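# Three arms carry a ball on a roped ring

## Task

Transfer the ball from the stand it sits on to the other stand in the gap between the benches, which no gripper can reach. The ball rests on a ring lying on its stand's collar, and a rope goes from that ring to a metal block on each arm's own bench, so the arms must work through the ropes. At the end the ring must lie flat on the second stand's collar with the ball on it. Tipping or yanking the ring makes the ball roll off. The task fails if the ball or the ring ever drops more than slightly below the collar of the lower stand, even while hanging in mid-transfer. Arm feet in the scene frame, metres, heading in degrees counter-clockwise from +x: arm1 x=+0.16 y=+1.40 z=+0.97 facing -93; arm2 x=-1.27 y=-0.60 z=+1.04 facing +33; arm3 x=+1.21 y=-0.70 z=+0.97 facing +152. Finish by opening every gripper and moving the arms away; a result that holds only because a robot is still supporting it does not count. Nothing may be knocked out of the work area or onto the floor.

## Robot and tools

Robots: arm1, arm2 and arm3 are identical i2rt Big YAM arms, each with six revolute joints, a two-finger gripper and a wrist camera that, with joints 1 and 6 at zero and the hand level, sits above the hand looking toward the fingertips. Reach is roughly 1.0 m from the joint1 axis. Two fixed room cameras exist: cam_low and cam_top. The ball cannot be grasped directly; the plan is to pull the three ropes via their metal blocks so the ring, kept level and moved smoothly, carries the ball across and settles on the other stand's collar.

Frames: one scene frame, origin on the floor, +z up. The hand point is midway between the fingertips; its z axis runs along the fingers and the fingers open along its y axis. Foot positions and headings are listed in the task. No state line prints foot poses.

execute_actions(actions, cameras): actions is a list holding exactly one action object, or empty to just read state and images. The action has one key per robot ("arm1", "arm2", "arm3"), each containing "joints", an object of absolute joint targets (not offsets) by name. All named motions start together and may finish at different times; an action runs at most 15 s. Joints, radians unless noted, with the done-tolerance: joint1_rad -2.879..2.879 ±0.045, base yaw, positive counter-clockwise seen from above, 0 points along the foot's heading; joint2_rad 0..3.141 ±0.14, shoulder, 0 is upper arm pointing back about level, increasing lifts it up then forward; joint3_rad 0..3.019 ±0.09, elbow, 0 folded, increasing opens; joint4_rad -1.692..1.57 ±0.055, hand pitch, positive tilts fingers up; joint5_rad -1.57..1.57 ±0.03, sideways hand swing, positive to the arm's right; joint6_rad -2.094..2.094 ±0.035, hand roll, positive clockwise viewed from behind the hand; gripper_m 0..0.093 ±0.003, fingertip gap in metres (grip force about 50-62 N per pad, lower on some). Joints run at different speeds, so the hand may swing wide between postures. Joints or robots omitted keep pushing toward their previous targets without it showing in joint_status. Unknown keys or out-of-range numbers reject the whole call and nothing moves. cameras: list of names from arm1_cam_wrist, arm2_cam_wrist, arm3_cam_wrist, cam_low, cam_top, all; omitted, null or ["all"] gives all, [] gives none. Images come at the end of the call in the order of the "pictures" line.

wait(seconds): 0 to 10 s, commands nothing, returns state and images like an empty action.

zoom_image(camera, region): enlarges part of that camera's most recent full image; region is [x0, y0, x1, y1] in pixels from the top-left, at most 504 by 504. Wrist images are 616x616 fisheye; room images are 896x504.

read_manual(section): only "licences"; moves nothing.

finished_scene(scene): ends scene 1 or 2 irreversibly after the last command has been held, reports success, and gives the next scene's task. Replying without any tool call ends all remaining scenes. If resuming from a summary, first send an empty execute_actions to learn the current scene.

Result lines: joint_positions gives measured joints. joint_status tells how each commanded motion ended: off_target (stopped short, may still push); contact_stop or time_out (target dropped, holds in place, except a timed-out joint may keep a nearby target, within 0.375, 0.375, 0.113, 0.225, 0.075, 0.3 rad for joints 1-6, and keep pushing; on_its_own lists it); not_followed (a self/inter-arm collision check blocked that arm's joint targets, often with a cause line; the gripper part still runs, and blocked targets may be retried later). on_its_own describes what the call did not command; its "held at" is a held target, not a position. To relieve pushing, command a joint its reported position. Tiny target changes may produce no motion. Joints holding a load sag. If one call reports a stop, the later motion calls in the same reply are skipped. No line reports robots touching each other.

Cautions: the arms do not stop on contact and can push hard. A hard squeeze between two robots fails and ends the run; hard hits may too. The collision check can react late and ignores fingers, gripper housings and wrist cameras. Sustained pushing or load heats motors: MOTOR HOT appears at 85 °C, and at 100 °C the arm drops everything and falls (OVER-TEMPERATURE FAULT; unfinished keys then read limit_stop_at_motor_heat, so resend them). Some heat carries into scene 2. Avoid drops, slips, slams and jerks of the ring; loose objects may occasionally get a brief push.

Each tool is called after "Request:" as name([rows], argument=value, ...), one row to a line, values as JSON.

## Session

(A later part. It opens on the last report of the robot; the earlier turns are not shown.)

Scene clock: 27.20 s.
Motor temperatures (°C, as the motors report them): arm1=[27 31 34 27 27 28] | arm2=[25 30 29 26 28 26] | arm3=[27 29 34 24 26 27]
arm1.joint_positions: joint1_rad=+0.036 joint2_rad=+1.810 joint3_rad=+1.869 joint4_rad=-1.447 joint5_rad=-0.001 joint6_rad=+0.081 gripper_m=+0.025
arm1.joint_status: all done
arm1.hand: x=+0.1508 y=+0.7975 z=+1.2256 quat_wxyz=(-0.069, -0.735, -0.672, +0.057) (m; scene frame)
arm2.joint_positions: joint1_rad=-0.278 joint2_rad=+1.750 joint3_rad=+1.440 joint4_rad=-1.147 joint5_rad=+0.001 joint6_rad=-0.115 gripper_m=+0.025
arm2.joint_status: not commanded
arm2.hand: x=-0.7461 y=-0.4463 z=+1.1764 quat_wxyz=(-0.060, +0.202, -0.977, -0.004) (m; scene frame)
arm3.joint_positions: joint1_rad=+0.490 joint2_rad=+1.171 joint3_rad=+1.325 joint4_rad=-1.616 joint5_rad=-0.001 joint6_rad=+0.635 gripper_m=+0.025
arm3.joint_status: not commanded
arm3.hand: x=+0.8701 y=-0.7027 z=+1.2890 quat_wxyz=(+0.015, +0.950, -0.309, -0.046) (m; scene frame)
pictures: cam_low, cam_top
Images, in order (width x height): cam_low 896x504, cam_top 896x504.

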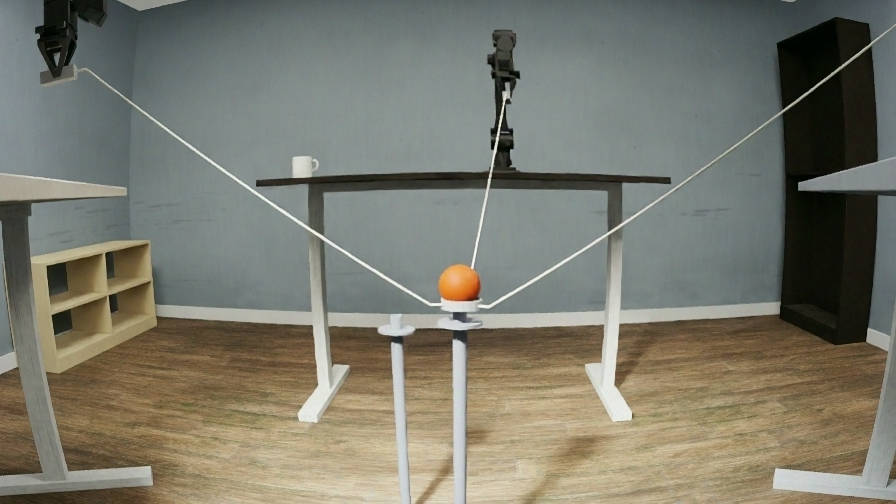

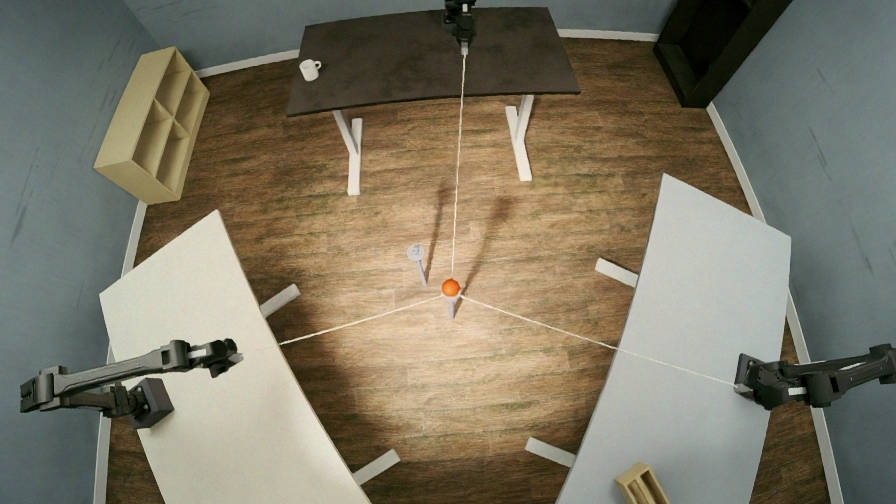

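Request:
execute_actions([
  {"arm1":{"joints":{"joint2_rad":1.76}},"arm2":{"joints":{"joint2_rad":1.69}},"arm3":{"joints":{"joint2_rad":1.125}}},
], cameras=["cam_low"])

Request:
execute_actions([
  {"arm1":{"joints":{"joint2_rad":1.72}},"arm2":{"joints":{"joint2_rad":1.635}},"arm3":{"joints":{"joint2_rad":1.075}}},
], cameras=["cam_low"])

Request:
zoom_image(camera="cam_low", region=[360, 220, 540, 350])

Scene clock: 29.47 s.
Motor temperatures (°C, as the motors report them): arm1=[27 31 34 27 27 28] | arm2=[25 30 29 26 28 26] | arm3=[27 29 34 24 26 27]
arm1.joint_positions: joint1_rad=+0.036 joint2_rad=+1.785 joint3_rad=+1.869 joint4_rad=-1.447 joint5_rad=-0.001 joint6_rad=+0.081 gripper_m=+0.025
arm1.joint_status: all done
arm1.hand: x=+0.1507 y=+0.8009 z=+1.2402 quat_wxyz=(-0.078, -0.734, -0.671, +0.065) (m; scene frame)
arm2.joint_positions: joint1_rad=-0.278 joint2_rad=+1.698 joint3_rad=+1.440 joint4_rad=-1.147 joint5_rad=+0.001 joint6_rad=-0.115 gripper_m=+0.025
arm2.joint_status: all done
arm2.hand: x=-0.7469 y=-0.4465 z=+1.2037 quat_wxyz=(-0.085, +0.202, -0.976, -0.006) (m; scene frame)
arm3.joint_positions: joint1_rad=+0.489 joint2_rad=+1.141 joint3_rad=+1.325 joint4_rad=-1.616 joint5_rad=+0.000 joint6_rad=+0.635 gripper_m=+0.025
arm3.joint_status: all done
arm3.hand: x=+0.8758 y=-0.7020 z=+1.2986 quat_wxyz=(+0.019, +0.949, -0.309, -0.061) (m; scene frame)
pictures: cam_low
Images, in order (width x height): cam_low 896x504.

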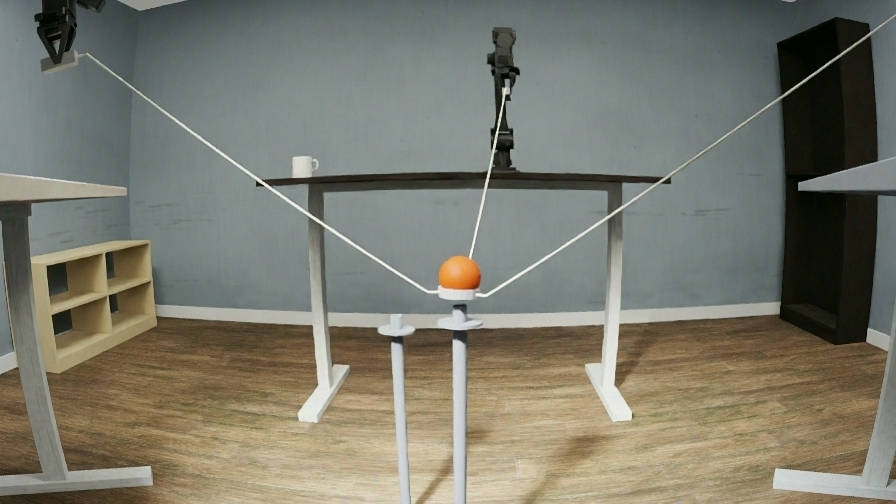

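Scene clock: 30.30 s.
Motor temperatures (°C, as the motors report them): arm1=[27 31 34 27 27 28] | arm2=[25 30 29 26 28 26] | arm3=[27 29 34 24 26 27]
arm1.joint_positions: joint1_rad=+0.036 joint2_rad=+1.740 joint3_rad=+1.869 joint4_rad=-1.447 joint5_rad=-0.001 joint6_rad=+0.081 gripper_m=+0.025
arm1.joint_status: all done
arm1.hand: x=+0.1506 y=+0.8080 z=+1.2661 quat_wxyz=(-0.094, -0.732, -0.669, +0.081) (m; scene frame)
arm2.joint_positions: joint1_rad=-0.278 joint2_rad=+1.643 joint3_rad=+1.440 joint4_rad=-1.147 joint5_rad=+0.001 joint6_rad=-0.115 gripper_m=+0.025
arm2.joint_status: all done
arm2.hand: x=-0.7492 y=-0.4471 z=+1.2321 quat_wxyz=(-0.112, +0.201, -0.973, -0.008) (m; scene frame)
arm3.joint_positions: joint1_rad=+0.488 joint2_rad=+1.084 joint3_rad=+1.325 joint4_rad=-1.616 joint5_rad=+0.000 joint6_rad=+0.635 gripper_m=+0.025
arm3.joint_status: all done
arm3.hand: x=+0.8875 y=-0.7019 z=+1.3163 quat_wxyz=(+0.028, +0.947, -0.308, -0.088) (m; scene frame)
pictures: cam_low
Images, in order (width x height): cam_low 896x504.

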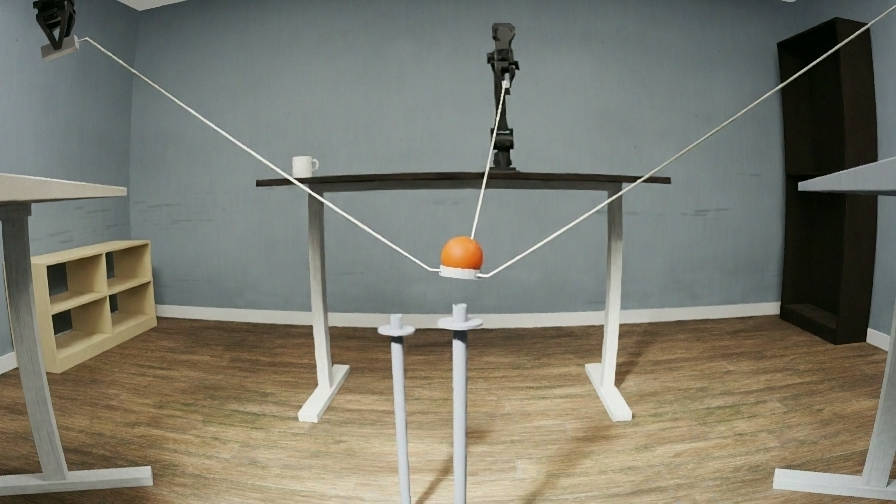

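Region (360, 220, 540, 350) of cam_low's 896x504 image, scaled by 2.800, with more detail than that image has.

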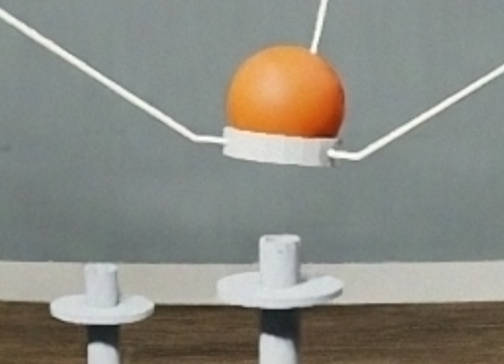

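Request:
execute_actions([
  {"arm1":{"joints":{"joint1_rad":-0.015,"joint2_rad":1.63,"joint3_rad":1.745,"joint4_rad":-1.415,"joint6_rad":0.025}},"arm2":{"joints":{"joint1_rad":-0.2,"joint2_rad":1.595,"joint3_rad":1.398,"joint6_rad":-0.025}},"arm3":{"joints":{"joint1_rad":0.384,"joint2_rad":1.157,"joint3_rad":1.44,"joint6_rad":0.52}}},
], cameras=["cam_low"])

Request:
zoom_image(camera="cam_low", region=[360, 220, 540, 350])

Scene clock: 35.77 s.
Motor temperatures (°C, as the motors report them): arm1=[27 31 35 27 27 28] | arm2=[25 30 30 26 28 26] | arm3=[27 28 35 24 26 27]
arm1.joint_positions: joint1_rad=-0.014 joint2_rad=+1.644 joint3_rad=+1.748 joint4_rad=-1.415 joint5_rad=-0.001 joint6_rad=+0.035 gripper_m=+0.025
arm1.joint_status: all done
arm1.hand: x=+0.1223 y=+0.8415 z=+1.2677 quat_wxyz=(-0.092, -0.734, -0.668, +0.087) (m; scene frame)
arm2.joint_positions: joint1_rad=-0.193 joint2_rad=+1.615 joint3_rad=+1.406 joint4_rad=-1.147 joint5_rad=+0.000 joint6_rad=-0.041 gripper_m=+0.025
arm2.joint_status: all done
arm2.hand: x=-0.7759 y=-0.4078 z=+1.2321 quat_wxyz=(-0.108, +0.207, -0.972, -0.017) (m; scene frame)
arm3.joint_positions: joint1_rad=+0.378 joint2_rad=+1.169 joint3_rad=+1.391 joint4_rad=-1.617 joint5_rad=+0.001 joint6_rad=+0.536 gripper_m=+0.025
arm3.joint_status: all done
arm3.hand: x=+0.8613 y=-0.6631 z=+1.3170 quat_wxyz=(+0.015, +0.946, -0.314, -0.081) (m; scene frame)
pictures: cam_low
Images, in order (width x height): cam_low 896x504.

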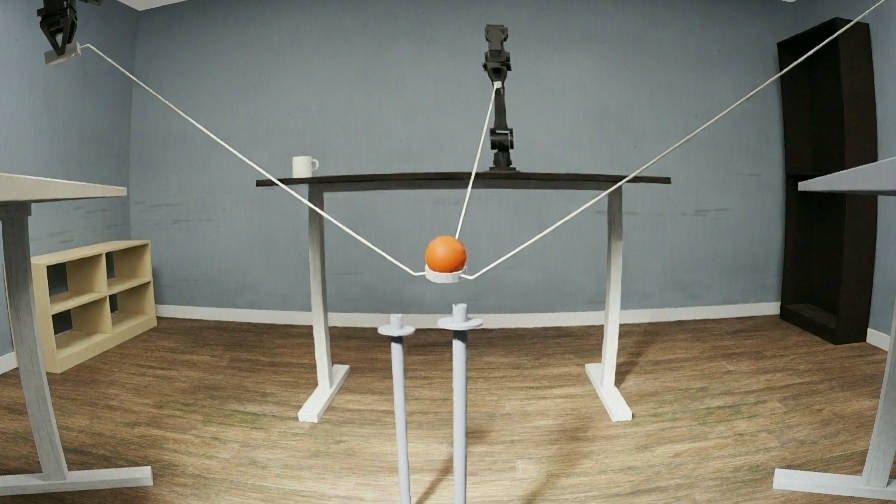

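Region (360, 220, 540, 350) of cam_low's 896x504 image, scaled by 2.800, with more detail than that image has.

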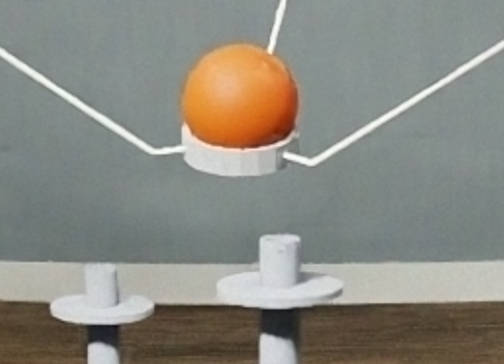

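Rocking; wait between steps.

Request:
wait(seconds=3)

Request:
execute_actions([
  {"arm1":{"joints":{"joint1_rad":-0.059,"joint2_rad":1.537,"joint3_rad":1.63,"joint4_rad":-1.398,"joint6_rad":-0.024}},"arm2":{"joints":{"joint1_rad":-0.126,"joint2_rad":1.573,"joint3_rad":1.37,"joint6_rad":0.057}},"arm3":{"joints":{"joint1_rad":0.301,"joint2_rad":1.239,"joint3_rad":1.535,"joint6_rad":0.43}}},
], cameras=["cam_low"])

Request:
wait(seconds=4)

Request:
execute_actions([
  {"arm1":{"joints":{"joint1_rad":-0.117,"joint2_rad":1.453,"joint3_rad":1.538,"joint4_rad":-1.39,"joint6_rad":-0.082}},"arm2":{"joints":{"joint1_rad":-0.043,"joint2_rad":1.562,"joint3_rad":1.357,"joint6_rad":0.14}},"arm3":{"joints":{"joint1_rad":0.227,"joint2_rad":1.32,"joint3_rad":1.61,"joint6_rad":0.355}}},
], cameras=["cam_low"])

Request:
zoom_image(camera="cam_low", region=[340, 220, 520, 350])

Scene clock: 40.63 s.
Motor temperatures (°C, as the motors report them): arm1=[27 31 34 27 27 28] | arm2=[25 30 30 26 28 26] | arm3=[27 28 36 24 26 27]
arm1.joint_positions: joint1_rad=-0.014 joint2_rad=+1.644 joint3_rad=+1.748 joint4_rad=-1.415 joint5_rad=-0.001 joint6_rad=+0.035 gripper_m=+0.025
arm1.joint_status: all done
arm1.hand: x=+0.1223 y=+0.8415 z=+1.2677 quat_wxyz=(-0.092, -0.734, -0.668, +0.087) (m; scene frame)
arm2.joint_positions: joint1_rad=-0.193 joint2_rad=+1.615 joint3_rad=+1.406 joint4_rad=-1.147 joint5_rad=+0.000 joint6_rad=-0.041 gripper_m=+0.025
arm2.joint_status: all done
arm2.hand: x=-0.7759 y=-0.4078 z=+1.2321 quat_wxyz=(-0.108, +0.207, -0.972, -0.017) (m; scene frame)
arm3.joint_positions: joint1_rad=+0.378 joint2_rad=+1.169 joint3_rad=+1.391 joint4_rad=-1.617 joint5_rad=+0.001 joint6_rad=+0.535 gripper_m=+0.025
arm3.joint_status: all done
arm3.hand: x=+0.8613 y=-0.6631 z=+1.3170 quat_wxyz=(+0.015, +0.946, -0.314, -0.081) (m; scene frame)
wait: 3.00 s; at rest from the start
pictures: arm1_cam_wrist, arm2_cam_wrist, arm3_cam_wrist, cam_low, cam_top
Images, in order (width x height): arm1_cam_wrist 616x616, arm2_cam_wrist 616x616, arm3_cam_wrist 616x616, cam_low 896x504, cam_top 896x504.

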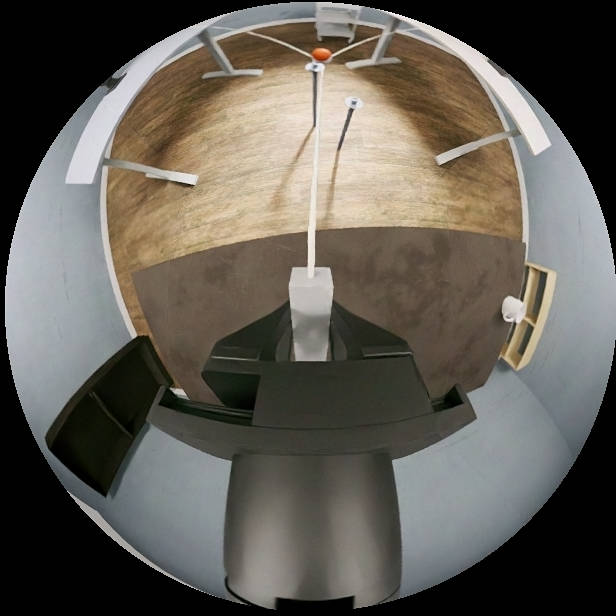

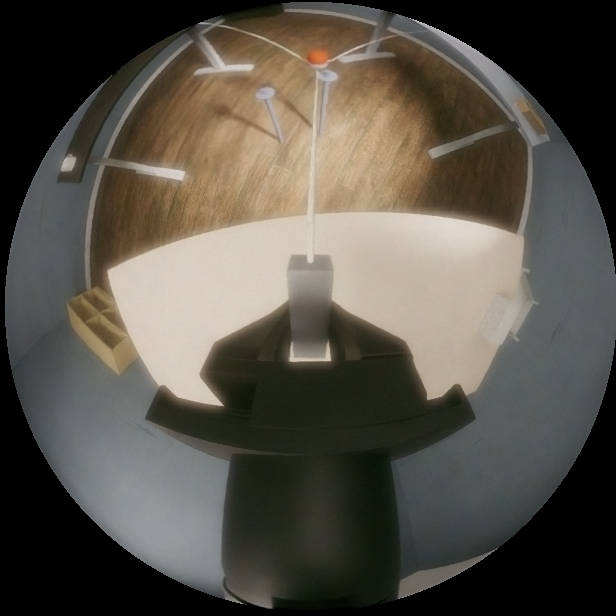

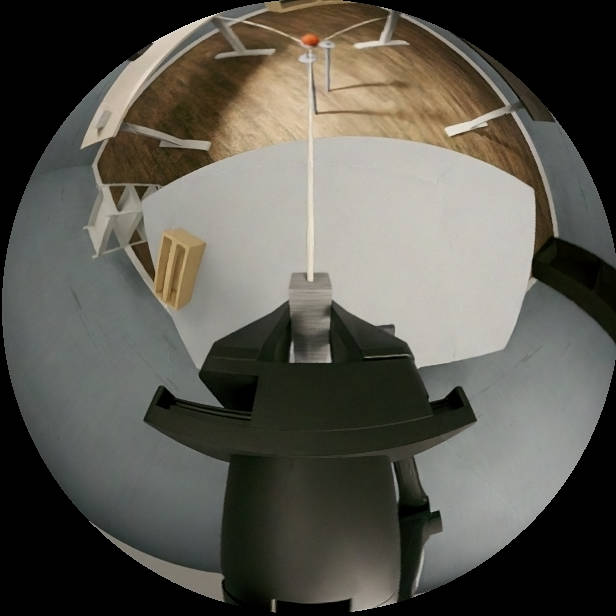

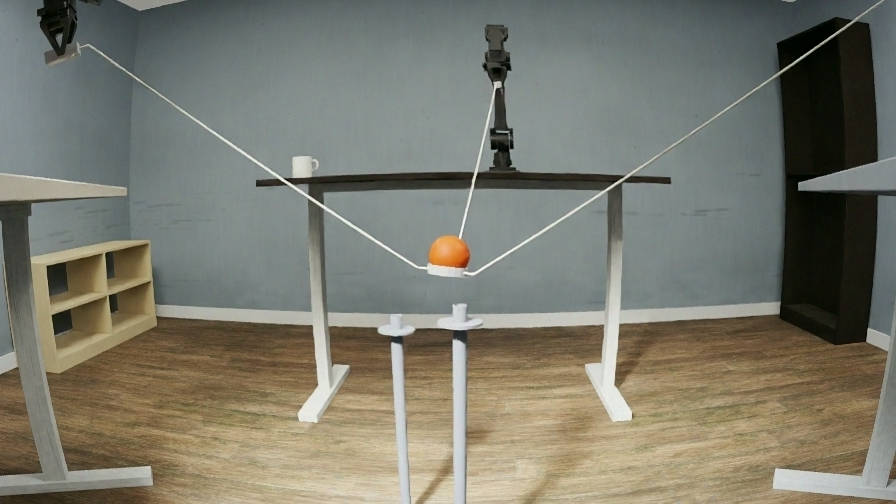

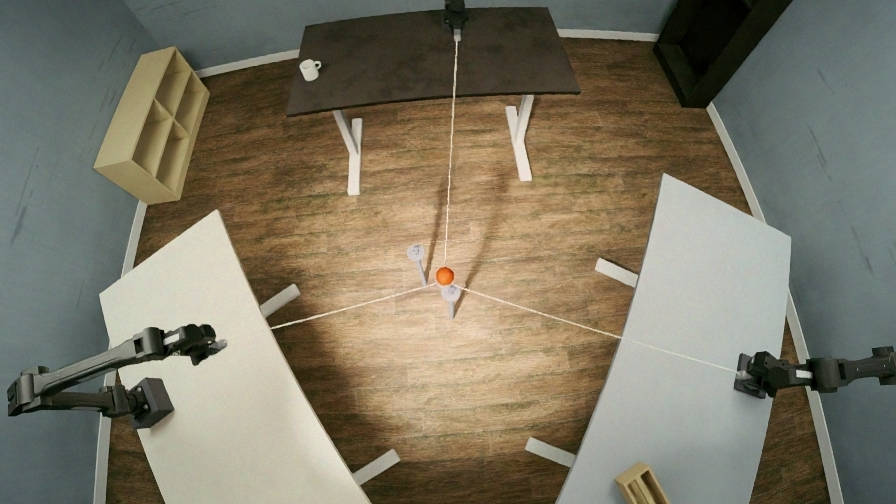

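Scene clock: 41.57 s.
Motor temperatures (°C, as the motors report them): arm1=[27 31 34 27 27 28] | arm2=[25 30 30 26 28 26] | arm3=[27 28 36 24 26 27]
arm1.joint_positions: joint1_rad=-0.054 joint2_rad=+1.558 joint3_rad=+1.630 joint4_rad=-1.398 joint5_rad=-0.001 joint6_rad=-0.014 gripper_m=+0.025
arm1.joint_status: all done
arm1.hand: x=+0.1034 y=+0.8779 z=+1.2621 quat_wxyz=(-0.083, -0.731, -0.671, +0.086) (m; scene frame)
arm2.joint_positions: joint1_rad=-0.119 joint2_rad=+1.594 joint3_rad=+1.379 joint4_rad=-1.147 joint5_rad=+0.000 joint6_rad=+0.041 gripper_m=+0.025
arm2.joint_status: all done
arm2.hand: x=-0.8007 y=-0.3761 z=+1.2311 quat_wxyz=(-0.104, +0.204, -0.973, -0.024) (m; scene frame)
arm3.joint_positions: joint1_rad=+0.294 joint2_rad=+1.246 joint3_rad=+1.488 joint4_rad=-1.618 joint5_rad=+0.001 joint6_rad=+0.446 gripper_m=+0.025
arm3.joint_status: all done
arm3.hand: x=+0.8339 y=-0.6281 z=+1.3302 quat_wxyz=(+0.009, +0.946, -0.310, -0.091) (m; scene frame)
pictures: cam_low
Images, in order (width x height): cam_low 896x504.

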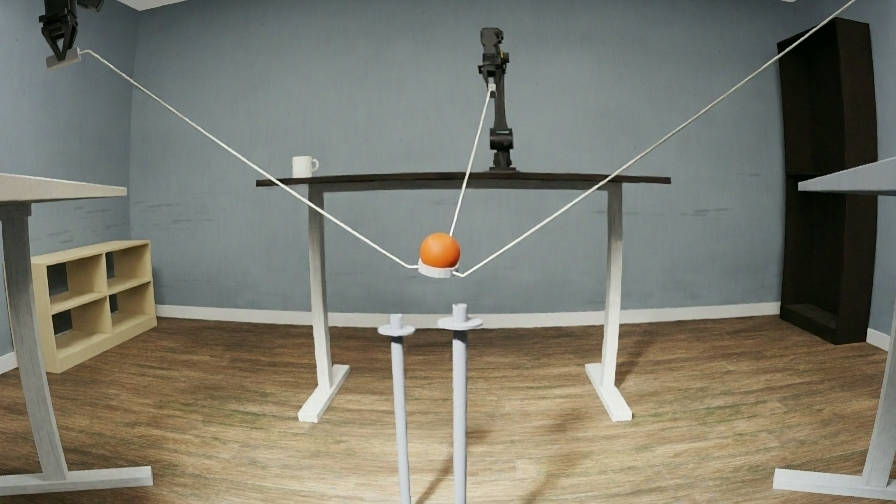

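Scene clock: 45.57 s.
Motor temperatures (°C, as the motors report them): arm1=[27 31 34 27 27 28] | arm2=[25 30 30 26 28 26] | arm3=[27 28 37 24 26 27]
arm1.joint_positions: joint1_rad=-0.054 joint2_rad=+1.558 joint3_rad=+1.630 joint4_rad=-1.398 joint5_rad=-0.001 joint6_rad=-0.014 gripper_m=+0.025
arm1.joint_status: all done
arm1.hand: x=+0.1034 y=+0.8779 z=+1.2621 quat_wxyz=(-0.083, -0.731, -0.671, +0.086) (m; scene frame)
arm2.joint_positions: joint1_rad=-0.119 joint2_rad=+1.594 joint3_rad=+1.379 joint4_rad=-1.147 joint5_rad=+0.000 joint6_rad=+0.041 gripper_m=+0.025
arm2.joint_status: all done
arm2.hand: x=-0.8007 y=-0.3761 z=+1.2311 quat_wxyz=(-0.104, +0.203, -0.973, -0.024) (m; scene frame)
arm3.joint_positions: joint1_rad=+0.294 joint2_rad=+1.246 joint3_rad=+1.488 joint4_rad=-1.618 joint5_rad=+0.001 joint6_rad=+0.445 gripper_m=+0.025
arm3.joint_status: all done
arm3.hand: x=+0.8339 y=-0.6281 z=+1.3302 quat_wxyz=(+0.009, +0.946, -0.310, -0.091) (m; scene frame)
wait: 4.00 s; at rest by 0.27 s
pictures: arm1_cam_wrist, arm2_cam_wrist, arm3_cam_wrist, cam_low, cam_top
Images, in order (width x height): arm1_cam_wrist 616x616, arm2_cam_wrist 616x616, arm3_cam_wrist 616x616, cam_low 896x504, cam_top 896x504.

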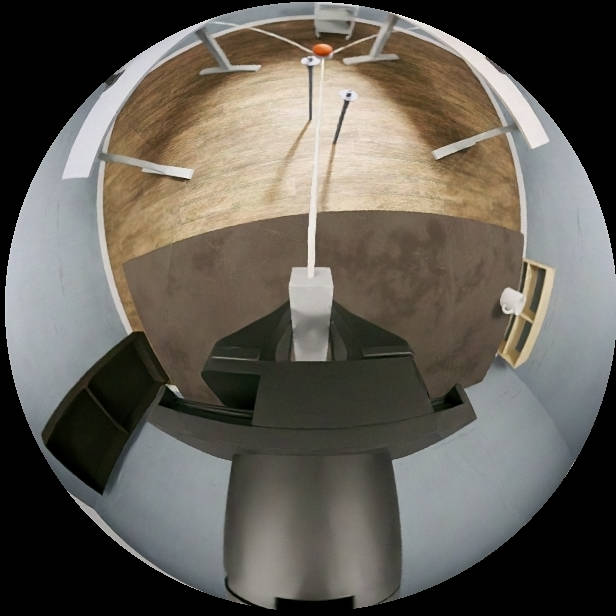

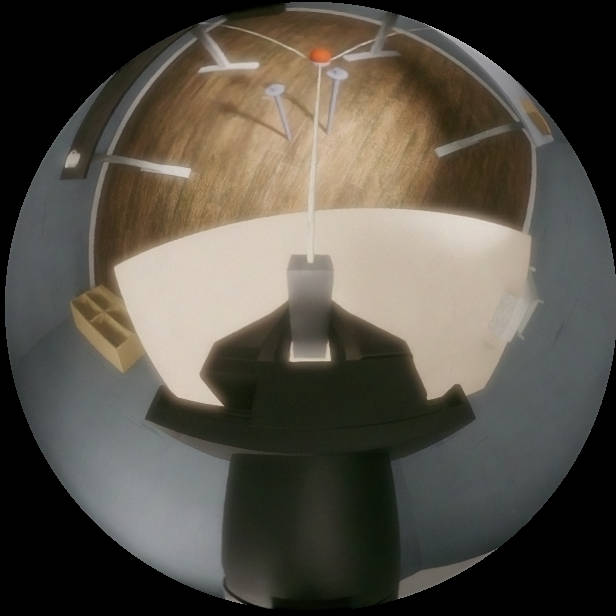

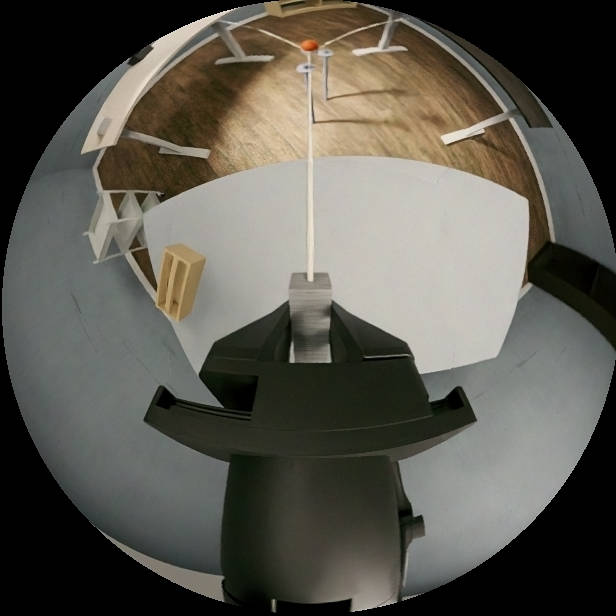

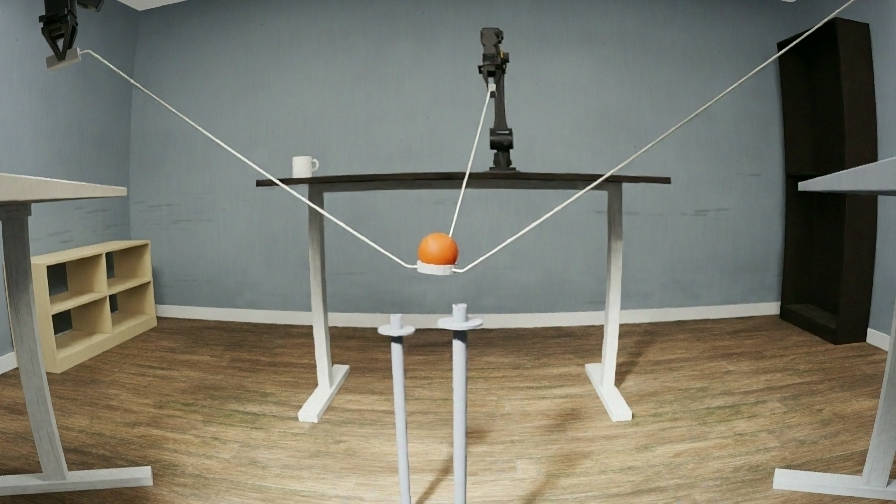

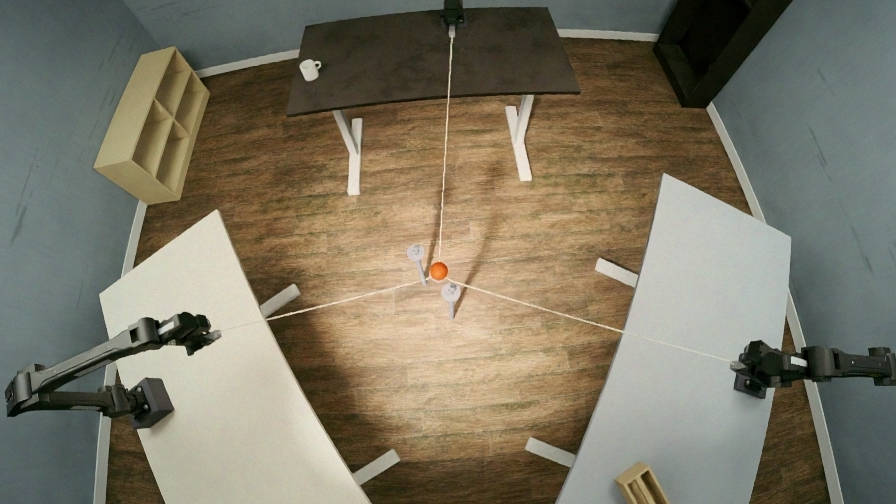

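Scene clock: 46.50 s.
Motor temperatures (°C, as the motors report them): arm1=[27 31 34 27 27 28] | arm2=[25 30 30 26 28 26] | arm3=[27 28 37 24 26 27]
arm1.joint_positions: joint1_rad=-0.116 joint2_rad=+1.470 joint3_rad=+1.537 joint4_rad=-1.388 joint5_rad=-0.001 joint6_rad=-0.072 gripper_m=+0.025
arm1.joint_status: all done
arm1.hand: x=+0.0766 y=+0.9139 z=+1.2645 quat_wxyz=(-0.079, -0.732, -0.670, +0.093) (m; scene frame)
arm2.joint_positions: joint1_rad=-0.038 joint2_rad=+1.584 joint3_rad=+1.367 joint4_rad=-1.147 joint5_rad=+0.000 joint6_rad=+0.124 gripper_m=+0.025
arm2.joint_status: all done
arm2.hand: x=-0.8245 y=-0.3407 z=+1.2308 quat_wxyz=(-0.100, +0.203, -0.974, -0.032) (m; scene frame)
arm3.joint_positions: joint1_rad=+0.220 joint2_rad=+1.330 joint3_rad=+1.564 joint4_rad=-1.618 joint5_rad=+0.001 joint6_rad=+0.371 gripper_m=+0.025
arm3.joint_status: all done
arm3.hand: x=+0.8103 y=-0.5924 z=+1.3303 quat_wxyz=(+0.001, +0.947, -0.310, -0.088) (m; scene frame)
pictures: cam_low
Images, in order (width x height): cam_low 896x504.

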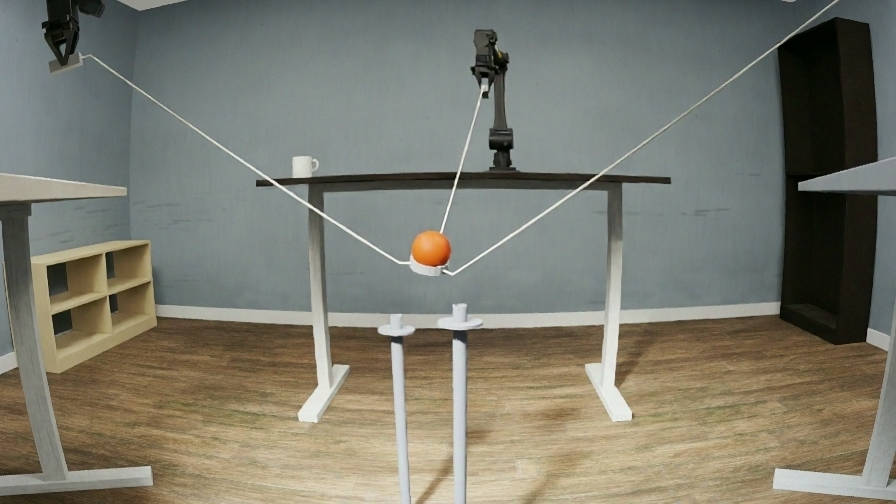

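Region (340, 220, 520, 350) of cam_low's 896x504 image, scaled by 2.800, with more detail than that image has.

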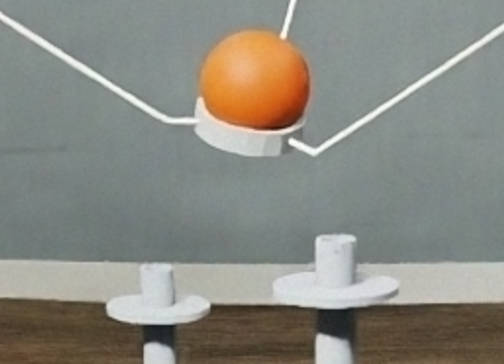

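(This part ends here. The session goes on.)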